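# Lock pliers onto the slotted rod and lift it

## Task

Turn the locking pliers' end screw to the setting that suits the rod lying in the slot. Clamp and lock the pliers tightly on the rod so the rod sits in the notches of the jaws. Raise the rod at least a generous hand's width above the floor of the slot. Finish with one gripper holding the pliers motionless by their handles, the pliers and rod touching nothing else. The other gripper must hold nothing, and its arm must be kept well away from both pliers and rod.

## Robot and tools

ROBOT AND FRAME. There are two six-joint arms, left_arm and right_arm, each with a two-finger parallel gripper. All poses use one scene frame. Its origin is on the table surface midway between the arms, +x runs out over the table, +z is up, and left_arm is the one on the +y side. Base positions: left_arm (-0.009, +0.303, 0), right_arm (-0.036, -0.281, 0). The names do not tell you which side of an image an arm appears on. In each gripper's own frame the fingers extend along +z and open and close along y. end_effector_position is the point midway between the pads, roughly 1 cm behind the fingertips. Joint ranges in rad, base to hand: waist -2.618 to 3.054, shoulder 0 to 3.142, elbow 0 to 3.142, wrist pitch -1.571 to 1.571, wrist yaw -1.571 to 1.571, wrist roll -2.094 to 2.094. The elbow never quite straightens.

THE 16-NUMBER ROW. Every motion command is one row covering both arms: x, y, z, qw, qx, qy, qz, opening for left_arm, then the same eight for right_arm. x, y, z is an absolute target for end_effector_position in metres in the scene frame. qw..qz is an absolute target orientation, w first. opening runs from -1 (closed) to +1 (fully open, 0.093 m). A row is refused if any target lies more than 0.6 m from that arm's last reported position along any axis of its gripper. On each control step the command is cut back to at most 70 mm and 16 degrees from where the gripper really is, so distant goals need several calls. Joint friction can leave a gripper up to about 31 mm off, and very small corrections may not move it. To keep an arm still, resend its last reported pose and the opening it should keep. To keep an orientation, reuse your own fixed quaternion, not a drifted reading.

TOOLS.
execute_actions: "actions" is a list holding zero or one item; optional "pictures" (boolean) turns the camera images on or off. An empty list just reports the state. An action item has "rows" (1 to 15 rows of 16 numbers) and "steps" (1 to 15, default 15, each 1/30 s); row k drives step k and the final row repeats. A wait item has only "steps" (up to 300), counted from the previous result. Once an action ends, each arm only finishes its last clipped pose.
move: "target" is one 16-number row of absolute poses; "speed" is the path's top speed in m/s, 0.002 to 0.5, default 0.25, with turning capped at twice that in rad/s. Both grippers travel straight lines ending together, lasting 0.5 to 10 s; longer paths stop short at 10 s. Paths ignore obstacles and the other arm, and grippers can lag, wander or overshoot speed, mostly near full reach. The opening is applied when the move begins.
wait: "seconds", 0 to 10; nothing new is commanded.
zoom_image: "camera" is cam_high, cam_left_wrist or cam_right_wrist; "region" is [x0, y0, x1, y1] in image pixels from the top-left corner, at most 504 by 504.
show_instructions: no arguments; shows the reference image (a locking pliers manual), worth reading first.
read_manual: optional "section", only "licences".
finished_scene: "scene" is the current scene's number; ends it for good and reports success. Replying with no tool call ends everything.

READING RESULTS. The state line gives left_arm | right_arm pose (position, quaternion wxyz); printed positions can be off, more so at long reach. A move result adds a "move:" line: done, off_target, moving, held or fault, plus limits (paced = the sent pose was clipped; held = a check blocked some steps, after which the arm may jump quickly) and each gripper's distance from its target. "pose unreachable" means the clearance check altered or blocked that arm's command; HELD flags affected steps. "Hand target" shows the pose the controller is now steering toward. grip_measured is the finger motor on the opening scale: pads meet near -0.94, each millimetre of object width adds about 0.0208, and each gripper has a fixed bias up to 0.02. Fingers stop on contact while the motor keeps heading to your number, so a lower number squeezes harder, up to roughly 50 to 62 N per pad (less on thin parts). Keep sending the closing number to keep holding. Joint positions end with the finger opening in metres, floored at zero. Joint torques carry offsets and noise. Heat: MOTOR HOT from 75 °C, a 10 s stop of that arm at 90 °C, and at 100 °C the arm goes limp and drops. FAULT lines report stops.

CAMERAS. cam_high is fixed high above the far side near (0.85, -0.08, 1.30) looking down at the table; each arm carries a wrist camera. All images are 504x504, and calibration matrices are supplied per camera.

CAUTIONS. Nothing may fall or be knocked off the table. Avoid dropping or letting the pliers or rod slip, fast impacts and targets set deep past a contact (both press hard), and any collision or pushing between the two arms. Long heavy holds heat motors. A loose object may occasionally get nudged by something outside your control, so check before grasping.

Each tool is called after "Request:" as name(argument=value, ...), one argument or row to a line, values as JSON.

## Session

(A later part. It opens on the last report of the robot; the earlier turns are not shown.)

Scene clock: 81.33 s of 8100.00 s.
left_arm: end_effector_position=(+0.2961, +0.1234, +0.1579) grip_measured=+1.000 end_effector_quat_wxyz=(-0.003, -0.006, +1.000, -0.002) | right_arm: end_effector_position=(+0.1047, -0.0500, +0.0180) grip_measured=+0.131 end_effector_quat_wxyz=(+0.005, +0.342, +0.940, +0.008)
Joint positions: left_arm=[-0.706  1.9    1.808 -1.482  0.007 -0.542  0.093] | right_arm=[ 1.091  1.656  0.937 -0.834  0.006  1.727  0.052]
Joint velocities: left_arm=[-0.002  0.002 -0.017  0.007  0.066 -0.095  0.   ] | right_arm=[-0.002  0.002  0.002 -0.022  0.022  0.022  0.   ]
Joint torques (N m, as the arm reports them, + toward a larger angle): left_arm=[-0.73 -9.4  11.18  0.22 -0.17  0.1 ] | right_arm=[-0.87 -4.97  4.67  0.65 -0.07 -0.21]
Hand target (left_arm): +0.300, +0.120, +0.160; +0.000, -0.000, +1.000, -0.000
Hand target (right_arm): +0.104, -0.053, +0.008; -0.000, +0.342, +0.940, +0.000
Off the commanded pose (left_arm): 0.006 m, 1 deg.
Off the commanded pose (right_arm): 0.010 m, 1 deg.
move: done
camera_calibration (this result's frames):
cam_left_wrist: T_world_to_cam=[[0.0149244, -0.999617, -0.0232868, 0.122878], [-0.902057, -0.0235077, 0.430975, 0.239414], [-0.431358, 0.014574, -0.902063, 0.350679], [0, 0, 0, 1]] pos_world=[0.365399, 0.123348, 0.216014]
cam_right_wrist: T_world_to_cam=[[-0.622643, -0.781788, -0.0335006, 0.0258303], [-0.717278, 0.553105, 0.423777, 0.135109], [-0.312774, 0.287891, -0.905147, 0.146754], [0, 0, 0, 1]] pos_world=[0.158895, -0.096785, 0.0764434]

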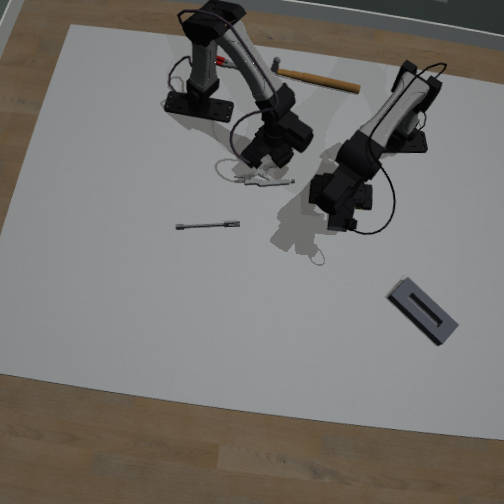

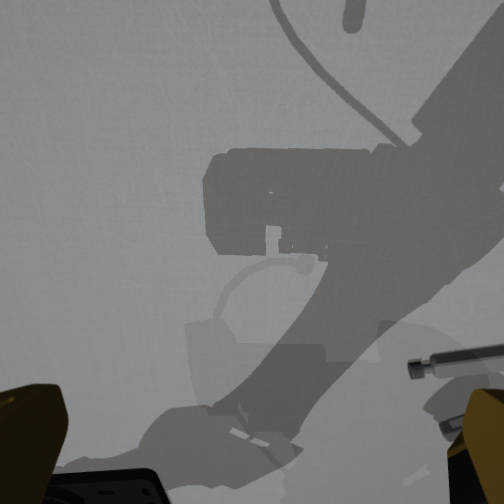

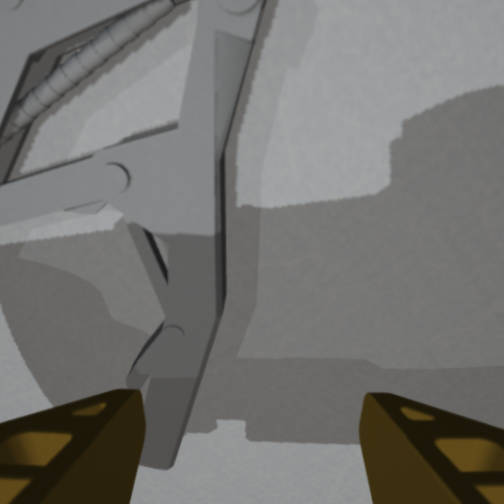

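Request:
move(
  target=[0.30,0.12,0.16,0,0,1,0,1,0.08,-0.10,0.12,0,0.342,0.94,0,0.13],
  speed=0.1,
)

Scene clock: 86.33 s of 8100.00 s.
left_arm: end_effector_position=(+0.2961, +0.1234, +0.1579) grip_measured=+1.000 end_effector_quat_wxyz=(-0.003, -0.006, +1.000, -0.002) | right_arm: end_effector_position=(+0.0802, -0.0999, +0.1114) grip_measured=+0.131 end_effector_quat_wxyz=(+0.001, +0.342, +0.940, -0.012)
Joint positions: left_arm=[-0.706  1.9    1.808 -1.482  0.007 -0.542  0.093] | right_arm=[ 1.068  1.377  1.062 -1.278  0.006  1.704  0.052]
Joint velocities: left_arm=[ 0.012 -0.007 -0.017  0.022 -0.007 -0.022  0.   ] | right_arm=[ 0.002 -0.007  0.007 -0.051 -0.037 -0.022  0.003]
Joint torques (N m, as the arm reports them, + toward a larger angle): left_arm=[-0.84 -9.41 11.11  0.23 -0.2   0.14] | right_arm=[-0.9  -6.37  7.95  0.15 -0.06 -0.17]
Hand target (left_arm): +0.300, +0.120, +0.160; +0.000, -0.000, +1.000, -0.000
Hand target (right_arm): +0.081, -0.099, +0.120; -0.000, +0.342, +0.940, -0.000
Off the commanded pose (left_arm): 0.006 m, 1 deg.
Off the commanded pose (right_arm): 0.009 m, 1 deg.
move: done
camera_calibration (this result's frames):
cam_left_wrist: T_world_to_cam=[[0.0149244, -0.999617, -0.0232868, 0.122878], [-0.902057, -0.0235077, 0.430975, 0.239414], [-0.431358, 0.014574, -0.902063, 0.350679], [0, 0, 0, 1]] pos_world=[0.365399, 0.123348, 0.216014]
cam_right_wrist: T_world_to_cam=[[-0.622629, -0.782491, 0.00640325, -0.0298449], [-0.708562, 0.567238, 0.419739, 0.106711], [-0.332074, 0.256804, -0.907622, 0.236686], [0, 0, 0, 1]] pos_world=[0.135626, -0.144666, 0.170222]

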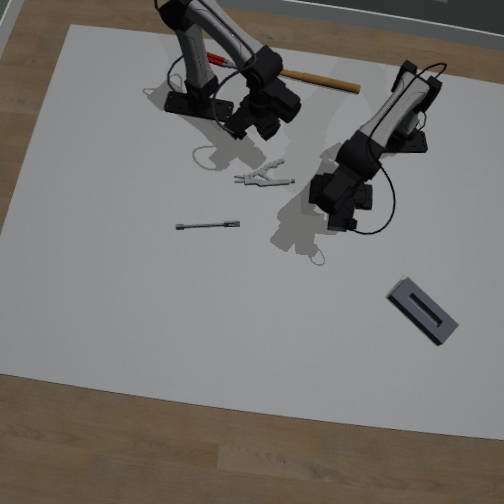

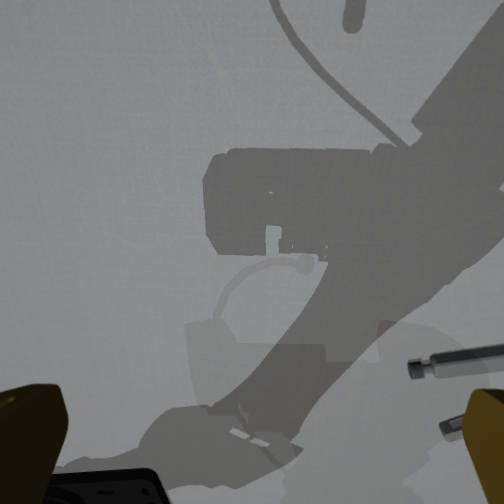

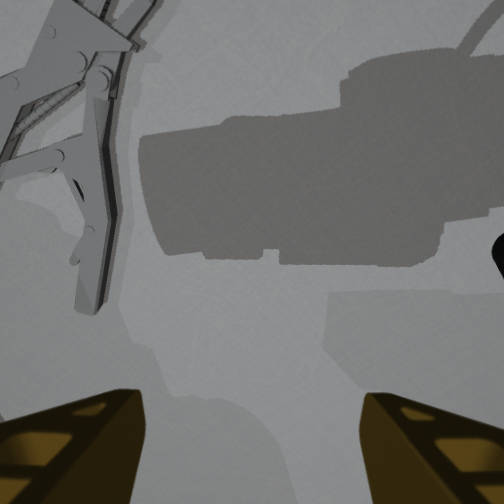

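Request:
move(
  target=[0.188,-0.014,0.07,0,0.629,0.777,0,-0.2,0.10,-0.26,0.18,0,0.342,0.94,0,1],
  speed=0.2,
)

Scene clock: 102.53 s of 8100.00 s.
left_arm: end_effector_position=(+0.1931, -0.0200, +0.0826) grip_measured=-0.198 end_effector_quat_wxyz=(+0.013, +0.623, +0.782, -0.010) | right_arm: end_effector_position=(+0.1027, -0.2586, +0.1717) grip_measured=+1.000 end_effector_quat_wxyz=(+0.030, +0.344, +0.938, +0.017)
Joint positions: left_arm=[-1.184  1.973  1.608 -1.174  0.011  0.337  0.036] | right_arm=[ 0.224  1.024  1.084 -1.562  0.     0.866  0.093]
Joint velocities: left_arm=[-0.007  0.007  0.007  0.007 -0.066  0.007 -0.   ] | right_arm=[ 0.002 -0.012 -0.007  0.037 -0.022 -0.051  0.   ]
Joint torques (N m, as the arm reports them, + toward a larger angle): left_arm=[ -0.75 -10.54   5.92   0.55  -0.01   0.14] | right_arm=[-0.88 -2.98  7.87  0.42 -0.11 -0.23]
Hand target (left_arm): +0.188, -0.018, +0.070; -0.001, +0.629, +0.777, -0.008
Hand target (right_arm): +0.102, -0.258, +0.179; +0.039, +0.342, +0.938, +0.026
Off the commanded pose (left_arm): 0.015 m, 2 deg.
Off the commanded pose (right_arm): 0.009 m, 4 deg.
joint sent to its limit (right arm) — the command would take joint 4 (wrist pitch) past its lower limit, so that joint was sent only as far as its limit.
move: off_target (left_arm, right_arm)
camera_calibration (this result's frames):
cam_left_wrist: T_world_to_cam=[[-0.973382, -0.227596, -0.0269691, 0.185837], [-0.219535, 0.892109, 0.394899, 0.065046], [-0.0658182, 0.390308, -0.918329, 0.178622], [0, 0, 0, 1]] pos_world=[0.206927, -0.08545, 0.143359]
cam_right_wrist: T_world_to_cam=[[-0.624382, -0.778333, -0.0659179, -0.1267], [-0.735673, 0.557593, 0.384546, 0.193654], [-0.26255, 0.288598, -0.920749, 0.343009], [0, 0, 0, 1]] pos_world=[0.153414, -0.305587, 0.233005]

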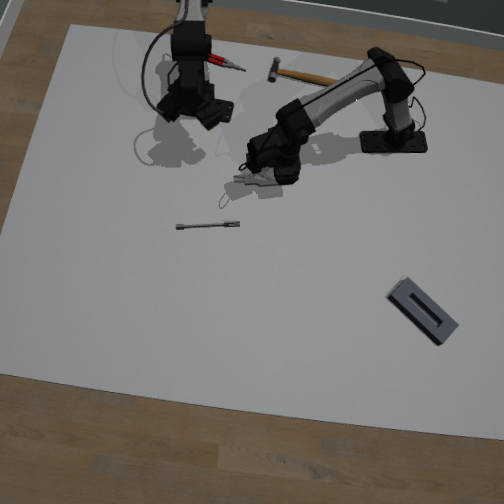

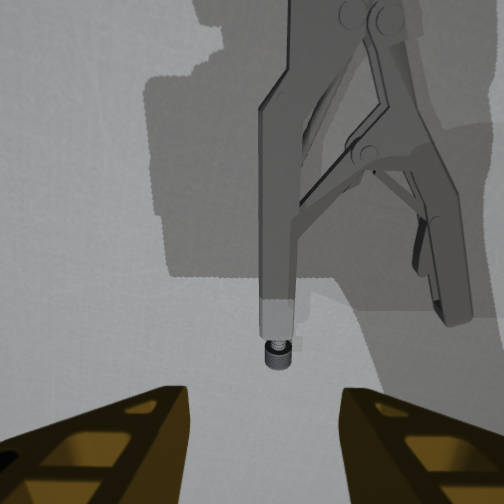

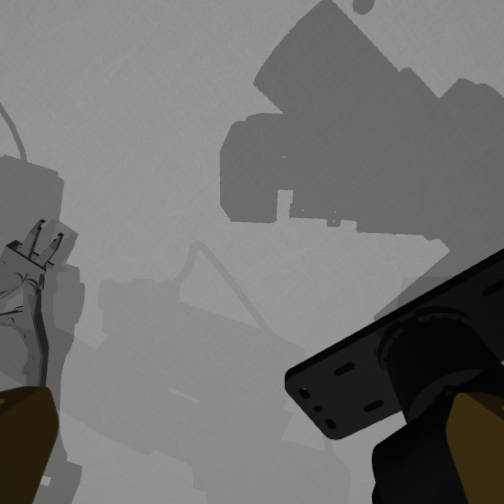

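Request:
move(
  target=[0.184,-0.013,0.004,0,0.629,0.777,0,-0.2,0.14,-0.26,0.14,0,0.342,0.94,0,1],
  speed=0.07,
)

Scene clock: 106.70 s of 8100.00 s.
left_arm: end_effector_position=(+0.1887, -0.0163, +0.0168) grip_measured=-0.199 end_effector_quat_wxyz=(+0.007, +0.626, +0.780, -0.005) | right_arm: end_effector_position=(+0.1369, -0.2587, +0.1458) grip_measured=+1.000 end_effector_quat_wxyz=(+0.005, +0.342, +0.940, +0.002)
Joint positions: left_arm=[-1.192  2.027  1.417 -0.943  0.005  0.338  0.036] | right_arm=[ 0.192  1.187  1.066 -1.439  0.     0.827  0.093]
Joint velocities: left_arm=[-0.002  0.002 -0.002  0.037  0.022  0.037 -0.001] | right_arm=[ 0.012  0.007 -0.007  0.051 -0.051 -0.081  0.   ]
Joint torques (N m, as the arm reports them, + toward a larger angle): left_arm=[ -0.94 -10.37   5.01   0.72  -0.11  -0.01] | right_arm=[-0.9  -1.5   5.49  0.69 -0.03 -0.18]
Hand target (left_arm): +0.184, -0.014, +0.004; -0.000, +0.629, +0.777, -0.000
Hand target (right_arm): +0.139, -0.259, +0.140; -0.000, +0.341, +0.940, +0.000
Off the commanded pose (left_arm): 0.014 m, 1 deg.
Off the commanded pose (right_arm): 0.007 m, 1 deg.
move: off_target (left_arm)
camera_calibration (this result's frames):
cam_left_wrist: T_world_to_cam=[[-0.975448, -0.218408, -0.0282768, 0.18124], [-0.210687, 0.888065, 0.408597, 0.0847953], [-0.0641293, 0.404523, -0.912277, 0.116289], [0, 0, 0, 1]] pos_world=[0.202113, -0.082761, 0.0765653]
cam_right_wrist: T_world_to_cam=[[-0.622158, -0.782567, -0.0225455, -0.114877], [-0.716057, 0.557166, 0.42051, 0.220829], [-0.316516, 0.277767, -0.907008, 0.330731], [0, 0, 0, 1]] pos_world=[0.191336, -0.304804, 0.204525]

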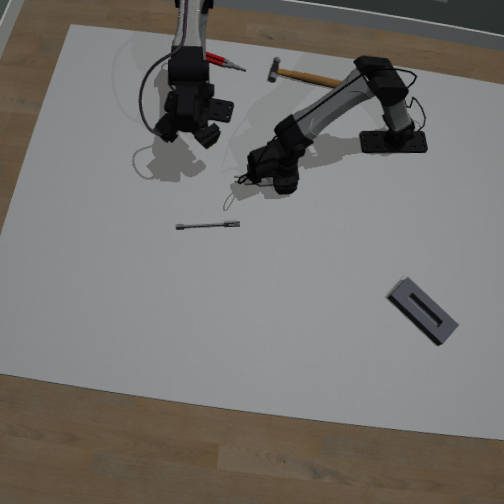

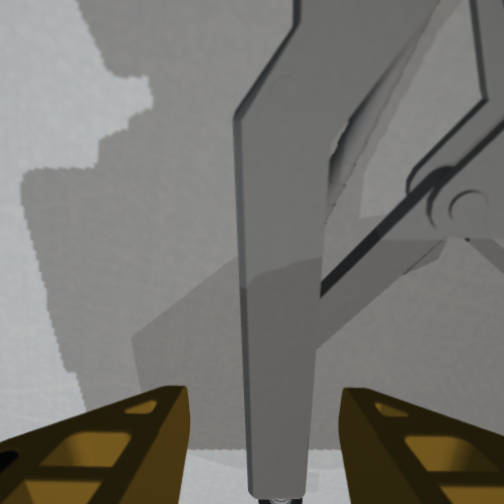

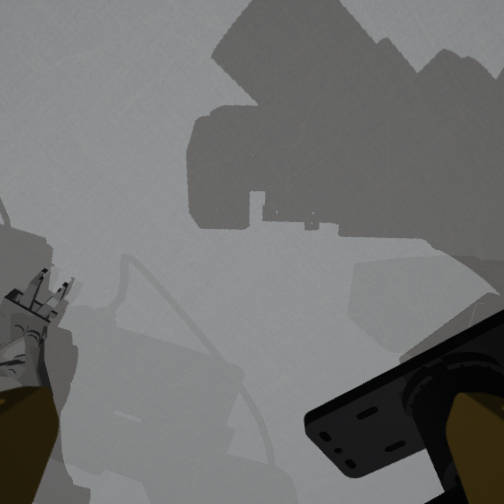

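Lower a bit more, then close.

Request:
move(
  target=[0.184,-0.013,-0.004,0,0.629,0.777,0,-0.2,0.14,-0.26,0.14,0,0.342,0.94,0,1],
  speed=0.02,
)

Request:
move(
  target=[0.184,-0.013,-0.004,0,0.629,0.777,0,-0.82,0.14,-0.26,0.14,0,0.342,0.94,0,1],
  speed=0.02,
)

Scene clock: 109.80 s of 8100.00 s.
left_arm: end_effector_position=(+0.1887, -0.0162, +0.0162) grip_measured=-0.199 end_effector_quat_wxyz=(+0.008, +0.626, +0.779, -0.005) | right_arm: end_effector_position=(+0.1373, -0.2586, +0.1458) grip_measured=+1.000 end_effector_quat_wxyz=(+0.006, +0.341, +0.940, +0.003)
Joint positions: left_arm=[-1.192  2.027  1.414 -0.94   0.004  0.338  0.036] | right_arm=[ 0.192  1.187  1.066 -1.437  0.     0.826  0.093]
Joint velocities: left_arm=[-0.002  0.007 -0.017  0.022  0.007  0.007 -0.001] | right_arm=[-0.012 -0.007 -0.017 -0.007  0.051 -0.022  0.   ]
Joint torques (N m, as the arm reports them, + toward a larger angle): left_arm=[-0.89 -9.6   3.27  1.01 -0.15  0.05] | right_arm=[-1.08 -1.33  5.64  0.67 -0.03 -0.25]
Hand target (left_arm): +0.184, -0.013, -0.003; -0.001, +0.629, +0.777, -0.000
Hand target (right_arm): +0.140, -0.260, +0.140; +0.000, +0.342, +0.940, +0.000
Off the commanded pose (left_arm): 0.021 m, 1 deg.
Off the commanded pose (right_arm): 0.007 m, 1 deg.
move: off_target (left_arm)
camera_calibration (this result's frames):
cam_left_wrist: T_world_to_cam=[[-0.975426, -0.218428, -0.0288878, 0.181268], [-0.21099, 0.888246, 0.408047, 0.0850493], [-0.0634693, 0.404114, -0.912504, 0.115559], [0, 0, 0, 1]] pos_world=[0.202093, -0.0826496, 0.0759801]
cam_right_wrist: T_world_to_cam=[[-0.620919, -0.78351, -0.0239017, -0.114761], [-0.717701, 0.555976, 0.41928, 0.221219], [-0.315221, 0.277493, -0.907542, 0.330693], [0, 0, 0, 1]] pos_world=[0.191754, -0.304674, 0.204622]

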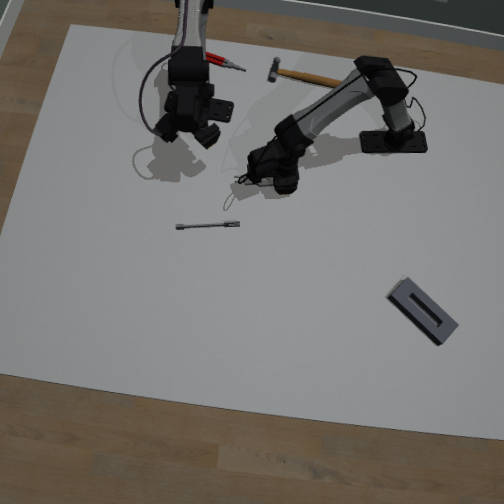

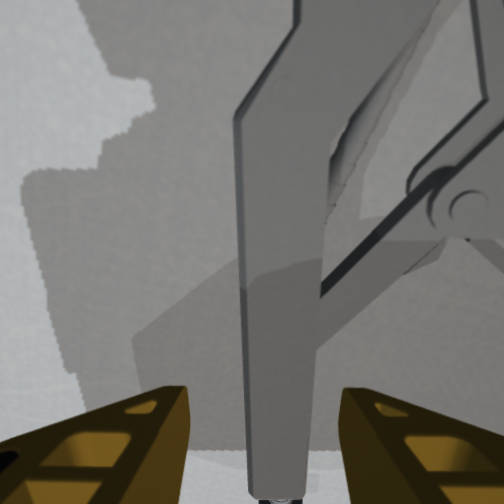

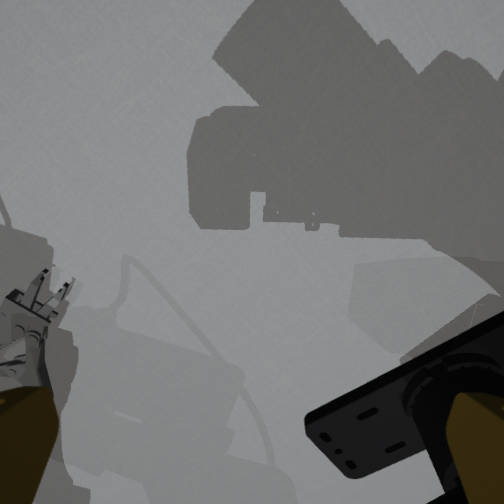

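Scene clock: 111.07 s of 8100.00 s.
left_arm: end_effector_position=(+0.1900, -0.0158, +0.0158) grip_measured=-0.802 end_effector_quat_wxyz=(+0.010, +0.626, +0.780, -0.002) | right_arm: end_effector_position=(+0.1373, -0.2586, +0.1458) grip_measured=+1.000 end_effector_quat_wxyz=(+0.006, +0.341, +0.940, +0.003)
Joint positions: left_arm=[-1.191  2.027  1.412 -0.935 -0.002  0.338  0.007] | right_arm=[ 0.192  1.187  1.066 -1.437  0.     0.825  0.093]
Joint velocities: left_arm=[ 0.002 -0.012 -0.002 -0.022 -0.051 -0.095 -0.001] | right_arm=[-0.012  0.002 -0.012  0.022  0.081  0.007  0.   ]
Joint torques (N m, as the arm reports them, + toward a larger angle): left_arm=[-0.97 -9.57  3.65  0.93 -0.01  0.02] | right_arm=[-1.12 -1.3   5.67  0.65 -0.02 -0.2 ]
Hand target (left_arm): +0.184, -0.012, -0.003; -0.001, +0.629, +0.777, +0.000
Hand target (right_arm): +0.140, -0.260, +0.140; -0.000, +0.342, +0.940, +0.000
Off the commanded pose (left_arm): 0.021 m, 1 deg.
Off the commanded pose (right_arm): 0.007 m, 1 deg.
move: off_target (left_arm)
camera_calibration (this result's frames):
cam_left_wrist: T_world_to_cam=[[-0.975077, -0.218885, -0.0362454, 0.182624], [-0.2144, 0.887584, 0.407709, 0.0857097], [-0.0570706, 0.405318, -0.912392, 0.113945], [0, 0, 0, 1]] pos_world=[0.202951, -0.0822851, 0.0756376]
cam_right_wrist: T_world_to_cam=[[-0.62062, -0.783747, -0.0238984, -0.114864], [-0.717914, 0.555704, 0.419277, 0.221179], [-0.315327, 0.277369, -0.907544, 0.330676], [0, 0, 0, 1]] pos_world=[0.191771, -0.304653, 0.204623]

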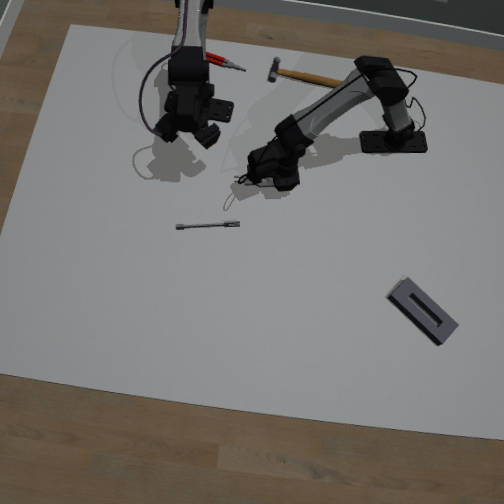

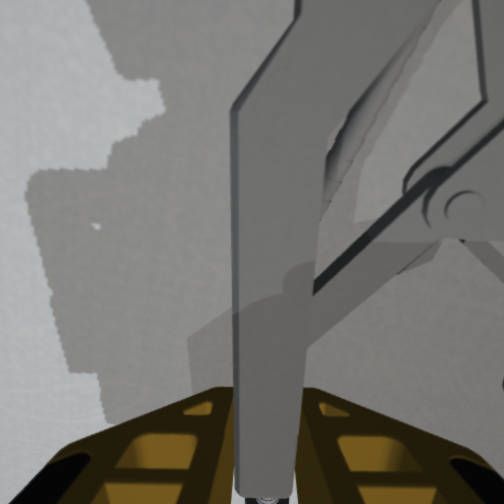

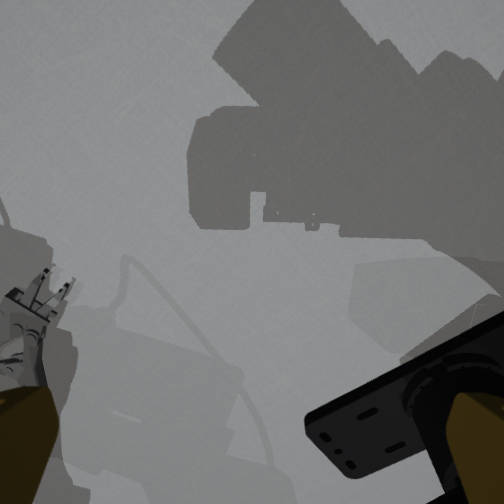

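Request:
move(
  target=[0.19,-0.014,0.05,0,0.629,0.777,0,-0.74,0.14,-0.26,0.14,0,0.342,0.94,0,1],
  speed=0.03,
)

Scene clock: 114.90 s of 8100.00 s.
left_arm: end_effector_position=(+0.1842, -0.0064, +0.0357) grip_measured=-0.733 end_effector_quat_wxyz=(-0.019, +0.627, +0.779, +0.008) | right_arm: end_effector_position=(+0.1373, -0.2586, +0.1458) grip_measured=+1.000 end_effector_quat_wxyz=(+0.006, +0.341, +0.940, +0.003)
Joint positions: left_arm=[-1.191  2.016  1.479 -1.075 -0.002  0.341  0.01 ] | right_arm=[ 0.192  1.187  1.066 -1.437  0.     0.825  0.093]
Joint velocities: left_arm=[-0.007 -0.012 -0.007 -0.037 -0.081  0.022 -0.001] | right_arm=[-0.017 -0.012  0.002  0.037 -0.007 -0.007  0.   ]
Joint torques (N m, as the arm reports them, + toward a larger angle): left_arm=[  0.16 -14.11  10.71   0.19  -0.05   0.12] | right_arm=[-1.1  -1.29  5.66  0.64 -0.03 -0.21]
Hand target (left_arm): +0.190, -0.013, +0.050; +0.000, +0.629, +0.777, +0.000
Hand target (right_arm): +0.140, -0.260, +0.140; -0.000, +0.342, +0.940, +0.000
Off the commanded pose (left_arm): 0.017 m, 2 deg.
Off the commanded pose (right_arm): 0.007 m, 1 deg.
move: off_target (left_arm)
camera_calibration (this result's frames):
cam_left_wrist: T_world_to_cam=[[-0.976427, -0.21528, -0.0156609, 0.179249], [-0.198129, 0.865118, 0.460778, 0.0629943], [-0.0856478, 0.453019, -0.887377, 0.13261], [0, 0, 0, 1]] pos_world=[0.198862, -0.0759835, 0.0914559]
cam_right_wrist: T_world_to_cam=[[-0.62062, -0.783747, -0.0238984, -0.114864], [-0.717914, 0.555704, 0.419277, 0.221179], [-0.315327, 0.277369, -0.907544, 0.330676], [0, 0, 0, 1]] pos_world=[0.191771, -0.304653, 0.204623]

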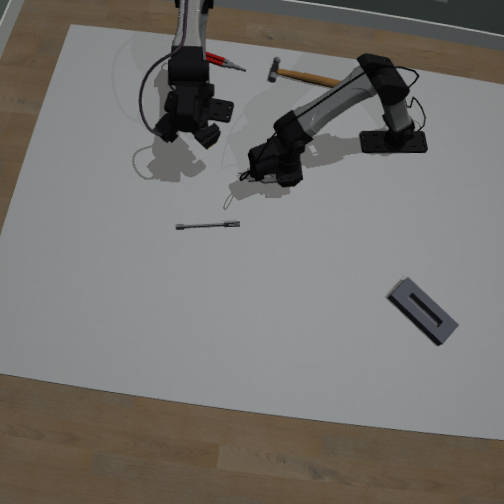

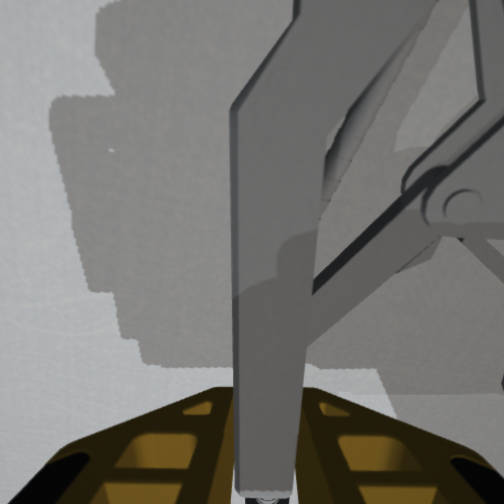

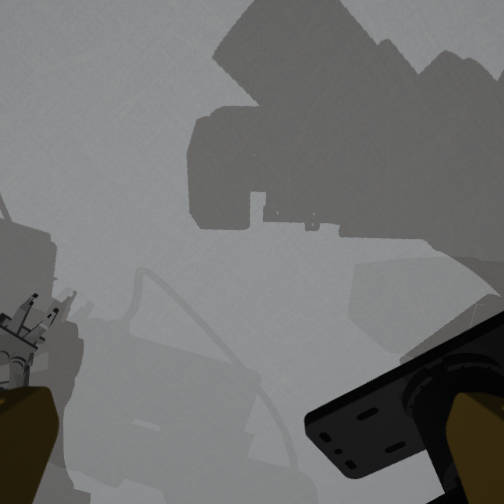

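Request:
move(
  target=[0.19,-0.014,0.06,0,0.629,0.777,0,-0.68,0.14,-0.26,0.14,0,0.342,0.94,0,1],
  speed=0.02,
)

Scene clock: 118.70 s of 8100.00 s.
left_arm: end_effector_position=(+0.1852, -0.0078, +0.0470) grip_measured=-0.679 end_effector_quat_wxyz=(-0.017, +0.627, +0.779, +0.007) | right_arm: end_effector_position=(+0.1373, -0.2586, +0.1458) grip_measured=+1.000 end_effector_quat_wxyz=(+0.006, +0.341, +0.940, +0.003)
Joint positions: left_arm=[-1.191  2.006  1.511 -1.112 -0.003  0.341  0.013] | right_arm=[ 0.192  1.187  1.066 -1.437  0.     0.825  0.093]
Joint velocities: left_arm=[ 0.007 -0.007 -0.012 -0.066 -0.007 -0.007  0.001] | right_arm=[ 0.002 -0.002 -0.007 -0.037 -0.007 -0.037  0.   ]
Joint torques (N m, as the arm reports them, + toward a larger angle): left_arm=[  0.05 -13.85  10.74   0.16  -0.05   0.13] | right_arm=[-1.04 -1.28  5.67  0.65 -0.03 -0.21]
Hand target (left_arm): +0.190, -0.013, +0.060; +0.000, +0.629, +0.777, +0.000
Hand target (right_arm): +0.140, -0.260, +0.140; -0.000, +0.342, +0.940, +0.000
Off the commanded pose (left_arm): 0.015 m, 2 deg.
Off the commanded pose (right_arm): 0.007 m, 1 deg.
move: off_target (left_arm)
camera_calibration (this result's frames):
cam_left_wrist: T_world_to_cam=[[-0.976457, -0.214949, -0.0181417, 0.180243], [-0.199357, 0.867098, 0.456505, 0.0596395], [-0.0823947, 0.449374, -0.889536, 0.142819], [0, 0, 0, 1]] pos_world=[0.199657, -0.0771495, 0.103087]
cam_right_wrist: T_world_to_cam=[[-0.62062, -0.783747, -0.0238984, -0.114864], [-0.717914, 0.555704, 0.419277, 0.221179], [-0.315327, 0.277369, -0.907544, 0.330676], [0, 0, 0, 1]] pos_world=[0.191771, -0.304653, 0.204623]

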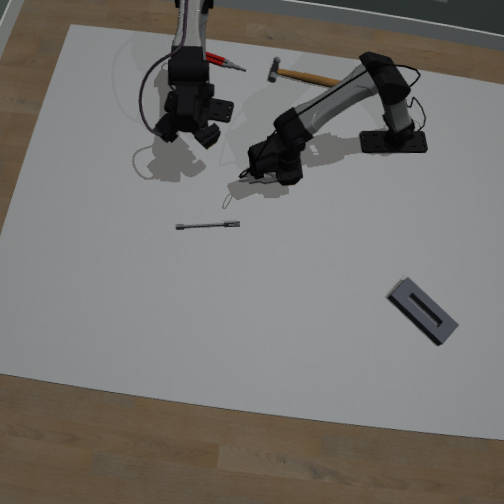

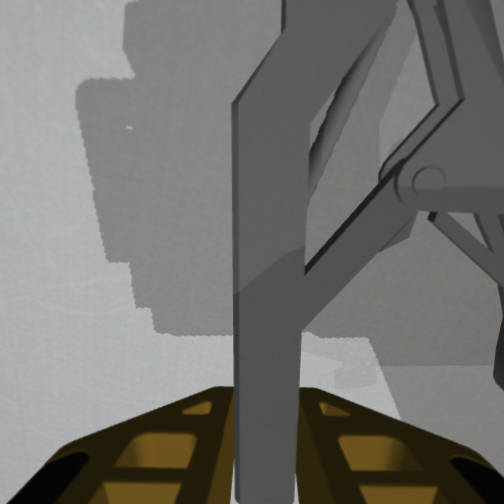

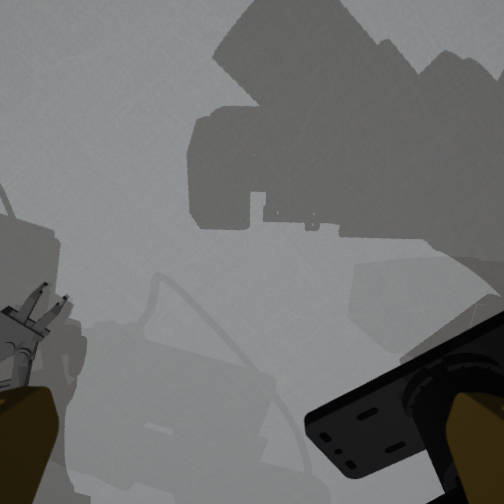

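It swings. Raise slowly, moving over the jaw tips.

Request:
move(
  target=[0.20,-0.05,0.19,0,0.629,0.777,0,-0.68,0.14,-0.26,0.14,0,0.342,0.94,0,1],
  speed=0.04,
)

Scene clock: 124.53 s of 8100.00 s.
left_arm: end_effector_position=(+0.2015, -0.0431, +0.1759) grip_measured=-0.679 end_effector_quat_wxyz=(+0.035, +0.629, +0.777, -0.011) | right_arm: end_effector_position=(+0.1373, -0.2586, +0.1458) grip_measured=+1.000 end_effector_quat_wxyz=(+0.006, +0.341, +0.940, +0.003)
Joint positions: left_arm=[-1.203  2.069  2.119 -1.549 -0.003  0.334  0.013] | right_arm=[ 0.192  1.187  1.066 -1.437  0.     0.825  0.093]
Joint velocities: left_arm=[-0.007 -0.012 -0.027  0.007 -0.022  0.037  0.   ] | right_arm=[ 0.002  0.002 -0.012 -0.007 -0.007  0.022  0.   ]
Joint torques (N m, as the arm reports them, + toward a larger angle): left_arm=[ -0.98 -14.72  10.93   0.45   0.01  -0.02] | right_arm=[-1.11 -1.3   5.68  0.64 -0.04 -0.23]
Hand target (left_arm): +0.199, -0.047, +0.191; +0.053, +0.629, +0.776, -0.020
Hand target (right_arm): +0.140, -0.260, +0.140; -0.000, +0.342, +0.940, +0.000
Off the commanded pose (left_arm): 0.016 m, 4 deg.
Off the commanded pose (right_arm): 0.007 m, 1 deg.
joint sent to its limit (left arm) — the command would take joint 4 (wrist pitch) past its lower limit, so that joint was sent only as far as its limit.
move: off_target (left_arm)
camera_calibration (this result's frames):
cam_left_wrist: T_world_to_cam=[[-0.975488, -0.213435, -0.0535522, 0.197019], [-0.218147, 0.906032, 0.362655, 0.0566912], [-0.0288831, 0.365448, -0.930384, 0.267475], [0, 0, 0, 1]] pos_world=[0.212283, -0.107061, 0.238846]
cam_right_wrist: T_world_to_cam=[[-0.62062, -0.783747, -0.0238984, -0.114864], [-0.717914, 0.555704, 0.419277, 0.221179], [-0.315327, 0.277369, -0.907544, 0.330676], [0, 0, 0, 1]] pos_world=[0.191771, -0.304653, 0.204623]

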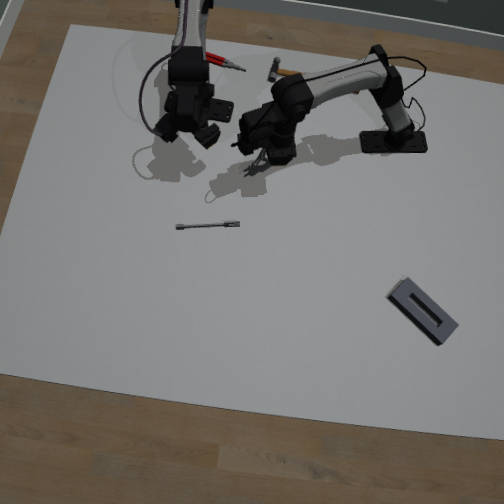

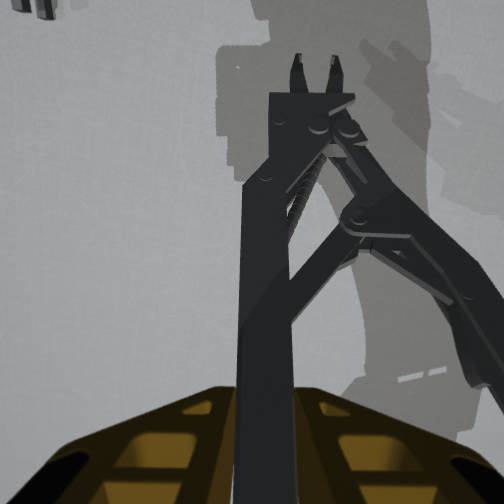

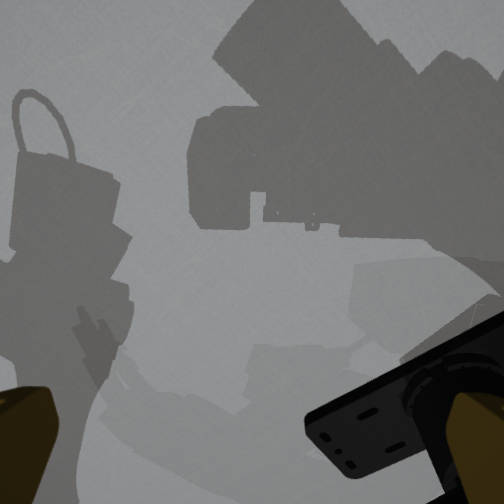

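Request:
move(
  target=[0.22,-0.02,0.21,0.266,0.591,0.730,-0.215,-0.67,0.14,-0.26,0.14,0,0.342,0.94,0,1],
  speed=0.08,
)

Scene clock: 133.80 s of 8100.00 s.
left_arm: end_effector_position=(+0.2189, -0.0178, +0.2072) grip_measured=-0.670 end_effector_quat_wxyz=(+0.252, +0.593, +0.738, -0.199) | right_arm: end_effector_position=(+0.1373, -0.2586, +0.1458) grip_measured=+1.000 end_effector_quat_wxyz=(+0.006, +0.341, +0.940, +0.003)
Joint positions: left_arm=[-1.001  1.531  1.39  -0.843  0.308  0.437  0.013] | right_arm=[ 0.192  1.187  1.066 -1.437  0.     0.825  0.093]
Joint velocities: left_arm=[-0.012  0.002  0.012 -0.007 -0.007 -0.022  0.   ] | right_arm=[-0.012 -0.002  0.012  0.022 -0.154  0.007  0.   ]
Joint torques (N m, as the arm reports them, + toward a larger angle): left_arm=[  0.38 -10.48   7.46   2.05   0.34   0.13] | right_arm=[-1.06 -1.25  5.69  0.63 -0.03 -0.21]
Hand target (left_arm): +0.220, -0.018, +0.213; +0.269, +0.593, +0.730, -0.208
Hand target (right_arm): +0.140, -0.260, +0.140; -0.000, +0.342, +0.940, +0.000
Off the commanded pose (left_arm): 0.004 m, 3 deg.
Off the commanded pose (right_arm): 0.007 m, 1 deg.
move: off_target (left_arm)
camera_calibration (this result's frames):
cam_left_wrist: T_world_to_cam=[[-0.971761, -0.234602, -0.0253301, 0.213997], [-0.22396, 0.950794, -0.214084, 0.14773], [0.0743083, -0.202365, -0.976487, 0.264746], [0, 0, 0, 1]] pos_world=[0.221367, -0.0366813, 0.295568]
cam_right_wrist: T_world_to_cam=[[-0.62062, -0.783747, -0.0238984, -0.114864], [-0.717914, 0.555704, 0.419277, 0.221179], [-0.315327, 0.277369, -0.907544, 0.330676], [0, 0, 0, 1]] pos_world=[0.191771, -0.304653, 0.204623]

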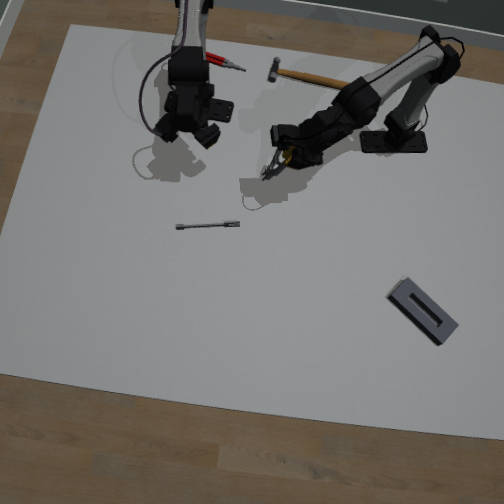

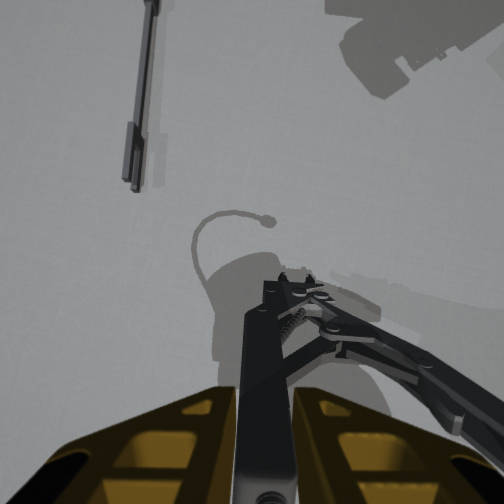

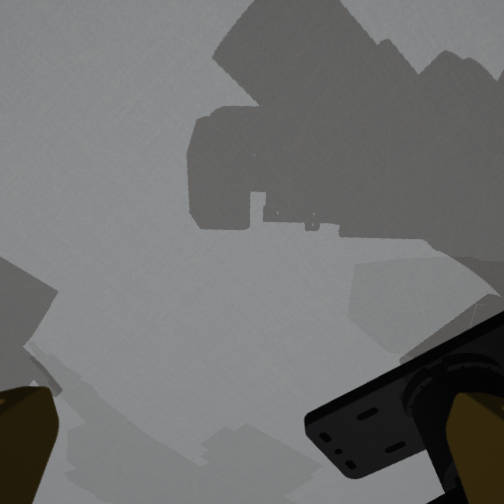

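Request:
move(
  target=[0.22,-0.02,0.21,0.412,0.533,0.659,-0.333,-0.67,0.14,-0.26,0.14,0,0.342,0.94,0,1],
  speed=0.08,
)

Scene clock: 142.63 s of 8100.00 s.
left_arm: end_effector_position=(+0.2188, -0.0198, +0.2027) grip_measured=-0.670 end_effector_quat_wxyz=(+0.397, +0.540, +0.670, -0.320) | right_arm: end_effector_position=(+0.1373, -0.2586, +0.1458) grip_measured=+1.000 end_effector_quat_wxyz=(+0.006, +0.341, +0.940, +0.003)
Joint positions: left_arm=[-0.915  1.326  0.907 -0.173  0.534  0.328  0.013] | right_arm=[ 0.192  1.187  1.066 -1.437  0.     0.825  0.093]
Joint velocities: left_arm=[ 0.002  0.017  0.012  0.051  0.037 -0.007 -0.   ] | right_arm=[-0.002 -0.017  0.002 -0.066 -0.037  0.037  0.   ]
Joint torques (N m, as the arm reports them, + toward a larger angle): left_arm=[ 0.46 -8.51  8.11  2.72  0.37 -0.12] | right_arm=[-1.06 -1.24  5.68  0.63 -0.03 -0.21]
Hand target (left_arm): +0.219, -0.019, +0.211; +0.414, +0.534, +0.660, -0.329
Hand target (right_arm): +0.140, -0.260, +0.140; -0.000, +0.342, +0.940, +0.000
Off the commanded pose (left_arm): 0.007 m, 3 deg.
Off the commanded pose (right_arm): 0.007 m, 1 deg.
move: off_target (left_arm)
camera_calibration (this result's frames):
cam_left_wrist: T_world_to_cam=[[-0.97154, -0.236682, -0.00959806, 0.210108], [-0.185576, 0.785687, -0.590134, 0.213226], [0.147215, -0.571558, -0.807248, 0.202347], [0, 0, 0, 1]] pos_world=[0.21391, -0.00214713, 0.291192]
cam_right_wrist: T_world_to_cam=[[-0.62062, -0.783747, -0.0238984, -0.114864], [-0.717914, 0.555704, 0.419277, 0.221179], [-0.315327, 0.277369, -0.907544, 0.330676], [0, 0, 0, 1]] pos_world=[0.191771, -0.304653, 0.204623]

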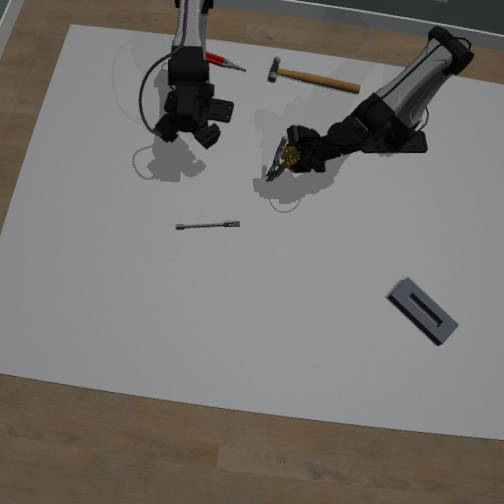

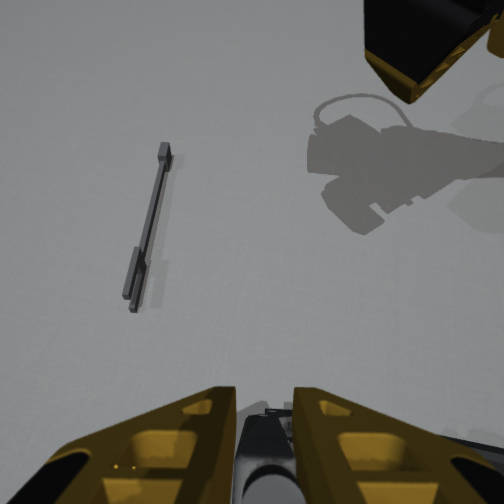

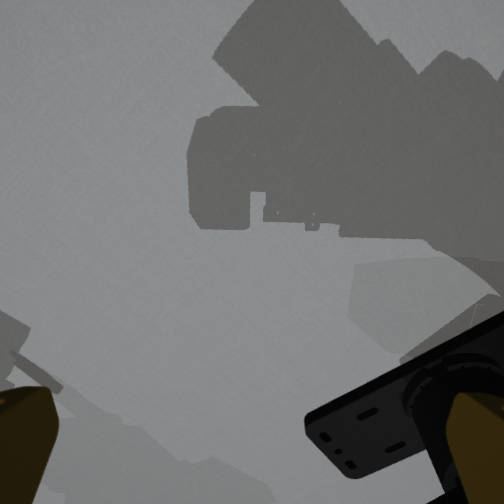

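Request:
move(
  target=[0.22,-0.02,0.21,0.412,0.533,0.659,-0.333,-0.82,0.14,-0.26,0.14,0,0.342,0.94,0,1],
)

Request:
move(
  target=[0.36,0.15,0.24,0.405,0.080,0.910,-0.035,-0.82,0.14,-0.26,0.14,0,0.342,0.94,0,1],
  speed=0.2,
)

Request:
move(
  target=[0.49,0.37,0.22,0.366,-0.400,0.821,0.178,-0.82,0.30,-0.02,0.10,0.635,-0.310,0.635,0.310,1],
  speed=0.2,
)

Scene clock: 148.50 s of 8100.00 s.
left_arm: end_effector_position=(+0.2184, -0.0209, +0.2044) grip_measured=-0.802 end_effector_quat_wxyz=(+0.398, +0.540, +0.667, -0.324) | right_arm: end_effector_position=(+0.1373, -0.2586, +0.1458) grip_measured=+1.000 end_effector_quat_wxyz=(+0.006, +0.341, +0.940, +0.003)
Joint positions: left_arm=[-0.915  1.326  0.907 -0.165  0.541  0.325  0.007] | right_arm=[ 0.192  1.187  1.066 -1.437  0.     0.825  0.093]
Joint velocities: left_arm=[-0.012  0.012 -0.007 -0.022  0.154  0.022  0.001] | right_arm=[ 0.002  0.012  0.012  0.037 -0.037 -0.095  0.   ]
Joint torques (N m, as the arm reports them, + toward a larger angle): left_arm=[ 0.48 -7.78  7.93  2.69  0.33 -0.06] | right_arm=[-1.08 -1.27  5.64  0.64 -0.03 -0.21]
Hand target (left_arm): +0.220, -0.020, +0.210; +0.412, +0.534, +0.659, -0.332
Hand target (right_arm): +0.140, -0.260, +0.140; -0.000, +0.342, +0.940, +0.000
Off the commanded pose (left_arm): 0.006 m, 2 deg.
Off the commanded pose (right_arm): 0.007 m, 1 deg.
move: done
camera_calibration (this result's frames):
cam_left_wrist: T_world_to_cam=[[-0.972611, -0.232307, -0.00786783, 0.209453], [-0.181803, 0.781382, -0.596984, 0.215484], [0.144831, -0.579202, -0.802215, 0.202541], [0, 0, 0, 1]] pos_world=[0.213558, -0.00240574, 0.292769]
cam_right_wrist: T_world_to_cam=[[-0.62062, -0.783747, -0.0238984, -0.114864], [-0.717914, 0.555704, 0.419277, 0.221179], [-0.315327, 0.277369, -0.907544, 0.330676], [0, 0, 0, 1]] pos_world=[0.191771, -0.304653, 0.204623]

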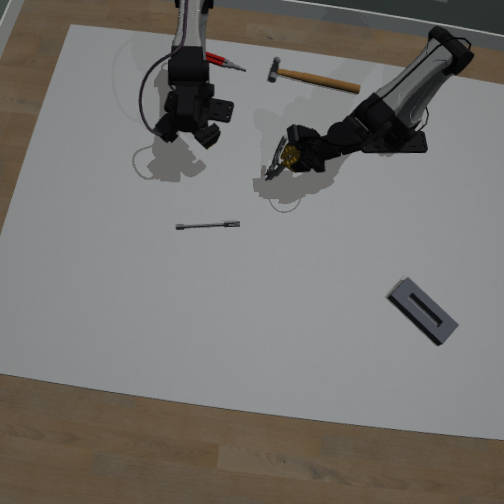

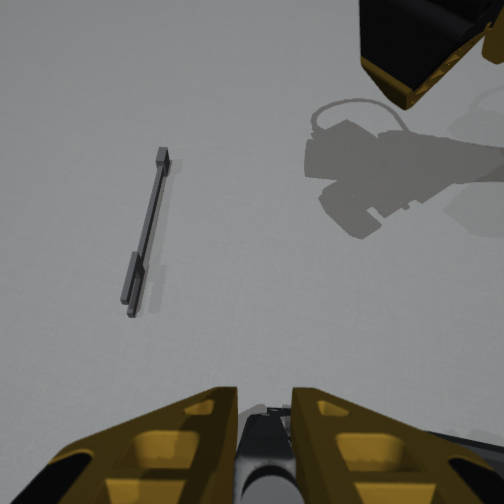

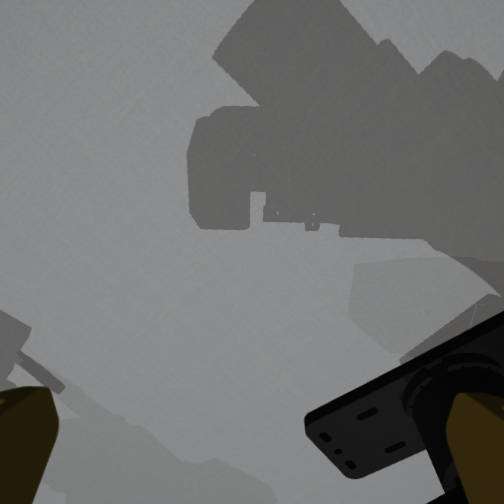

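Scene clock: 152.03 s of 8100.00 s.
left_arm: end_effector_position=(+0.3491, +0.1519, +0.2261) grip_measured=-0.802 end_effector_quat_wxyz=(+0.384, +0.098, +0.918, -0.026) | right_arm: end_effector_position=(+0.1373, -0.2586, +0.1458) grip_measured=+1.000 end_effector_quat_wxyz=(+0.006, +0.341, +0.940, +0.003)
Joint positions: left_arm=[-0.676  1.385  1.244 -0.667 -0.229 -0.194  0.007] | right_arm=[ 0.192  1.187  1.066 -1.437  0.     0.825  0.093]
Joint velocities: left_arm=[ 0.007  0.012 -0.002 -0.051  0.022 -0.051  0.   ] | right_arm=[ 0.007 -0.002 -0.002  0.037  0.007 -0.022  0.   ]
Joint torques (N m, as the arm reports them, + toward a larger angle): left_arm=[ 0.23 -5.86 13.19  2.24 -0.3  -0.07] | right_arm=[-1.02 -1.3   5.67  0.64 -0.03 -0.21]
Hand target (left_arm): +0.358, +0.152, +0.240; +0.402, +0.084, +0.911, -0.029
Hand target (right_arm): +0.140, -0.260, +0.140; -0.000, +0.342, +0.940, +0.000
Off the commanded pose (left_arm): 0.018 m, 3 deg.
Off the commanded pose (right_arm): 0.007 m, 1 deg.
move: off_target (left_arm)
camera_calibration (this result's frames):
cam_left_wrist: T_world_to_cam=[[-0.178363, -0.982948, -0.0447157, 0.221959], [-0.920931, 0.182769, -0.344212, 0.408984], [0.346515, -0.0202147, -0.937827, 0.176443], [0, 0, 0, 1]] pos_world=[0.355096, 0.146992, 0.316176]
cam_right_wrist: T_world_to_cam=[[-0.62062, -0.783747, -0.0238984, -0.114864], [-0.717914, 0.555704, 0.419277, 0.221179], [-0.315327, 0.277369, -0.907544, 0.330676], [0, 0, 0, 1]] pos_world=[0.191771, -0.304653, 0.204623]

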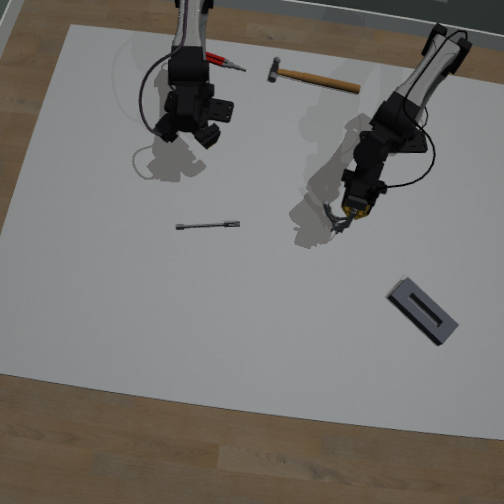

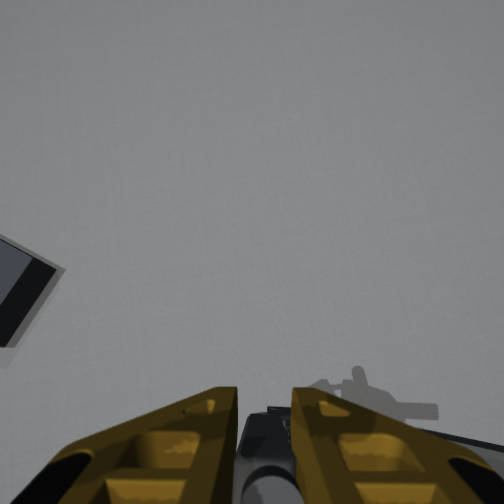

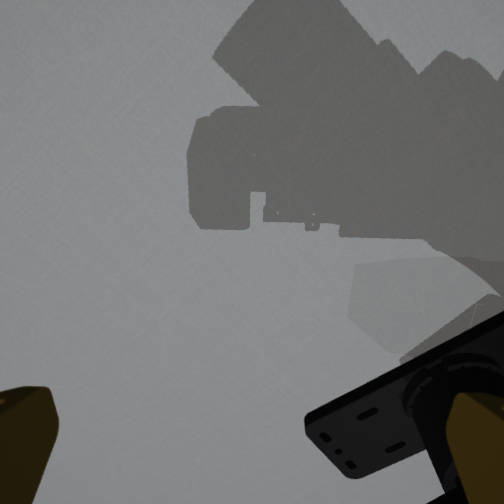

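Scene clock: 157.87 s of 8100.00 s.
left_arm: end_effector_position=(+0.4827, +0.3671, +0.2089) grip_measured=-0.802 end_effector_quat_wxyz=(+0.351, -0.386, +0.834, +0.182) | right_arm: end_effector_position=(+0.2933, -0.0188, +0.0924) grip_measured=+1.000 end_effector_quat_wxyz=(+0.619, -0.309, +0.657, +0.300)
Joint positions: left_arm=[-0.255  2.005  1.908 -0.948 -0.652 -0.765  0.007] | right_arm=[ 0.594  2.011  0.411  1.542 -0.359 -0.009  0.093]
Joint velocities: left_arm=[-0.017 -0.017 -0.012 -0.037  0.007 -0.095  0.001] | right_arm=[ 0.012  0.002 -0.007 -0.037 -0.037 -0.066  0.   ]
Joint torques (N m, as the arm reports them, + toward a larger angle): left_arm=[  0.27 -12.41  12.38   1.56  -0.73  -0.08] | right_arm=[-0.92 -6.38  5.05  2.67 -0.11 -0.15]
Hand target (left_arm): +0.488, +0.373, +0.219; +0.366, -0.398, +0.821, +0.183
Hand target (right_arm): +0.298, -0.018, +0.097; +0.630, -0.311, +0.646, +0.299
Off the commanded pose (left_arm): 0.014 m, 3 deg.
Off the commanded pose (right_arm): 0.010 m, 3 deg.
joint sent to its limit (right arm) — the command would take joint 4 (wrist pitch) past its upper limit, so that joint was sent only as far as its limit.
move: off_target (left_arm, right_arm)
camera_calibration (this result's frames):
cam_left_wrist: T_world_to_cam=[[0.783963, -0.618885, -0.0488237, -0.140761], [-0.590895, -0.71976, -0.364401, 0.663046], [0.190381, 0.314527, -0.929961, 0.0691432], [0, 0, 0, 1]] pos_world=[0.488979, 0.368372, 0.299043]
cam_right_wrist: T_world_to_cam=[[0.787744, -0.615855, 0.0134486, -0.244765], [-0.283522, -0.381865, -0.879656, 0.197289], [0.546876, 0.689131, -0.47542, -0.0201603], [0, 0, 0, 1]] pos_world=[0.259773, -0.0615089, 0.167254]

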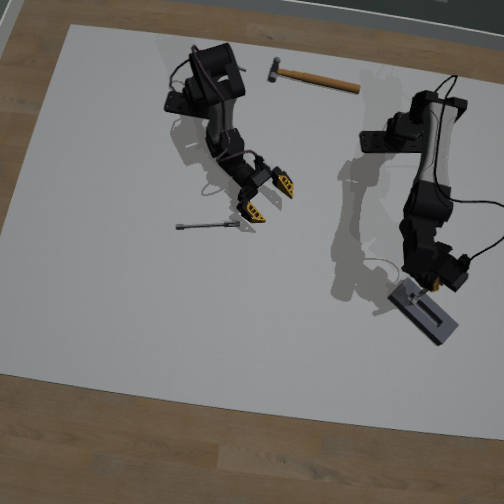

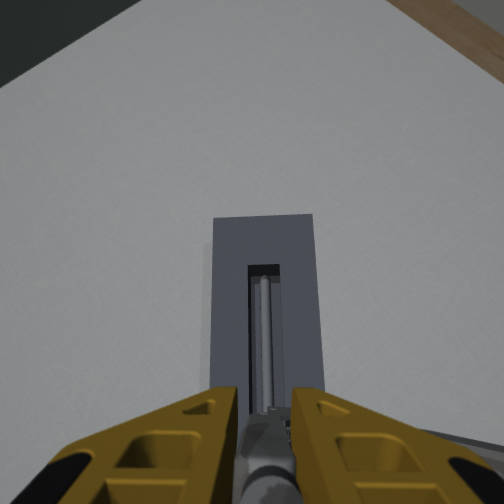

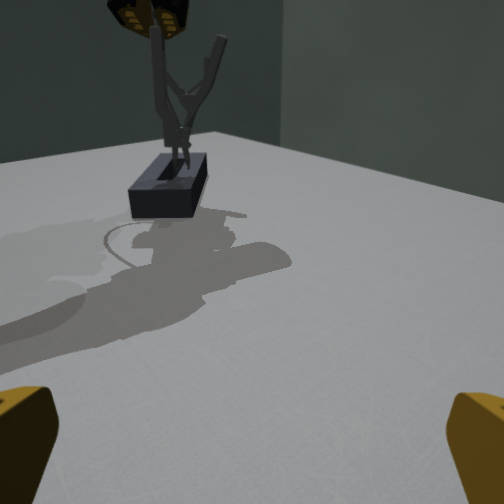

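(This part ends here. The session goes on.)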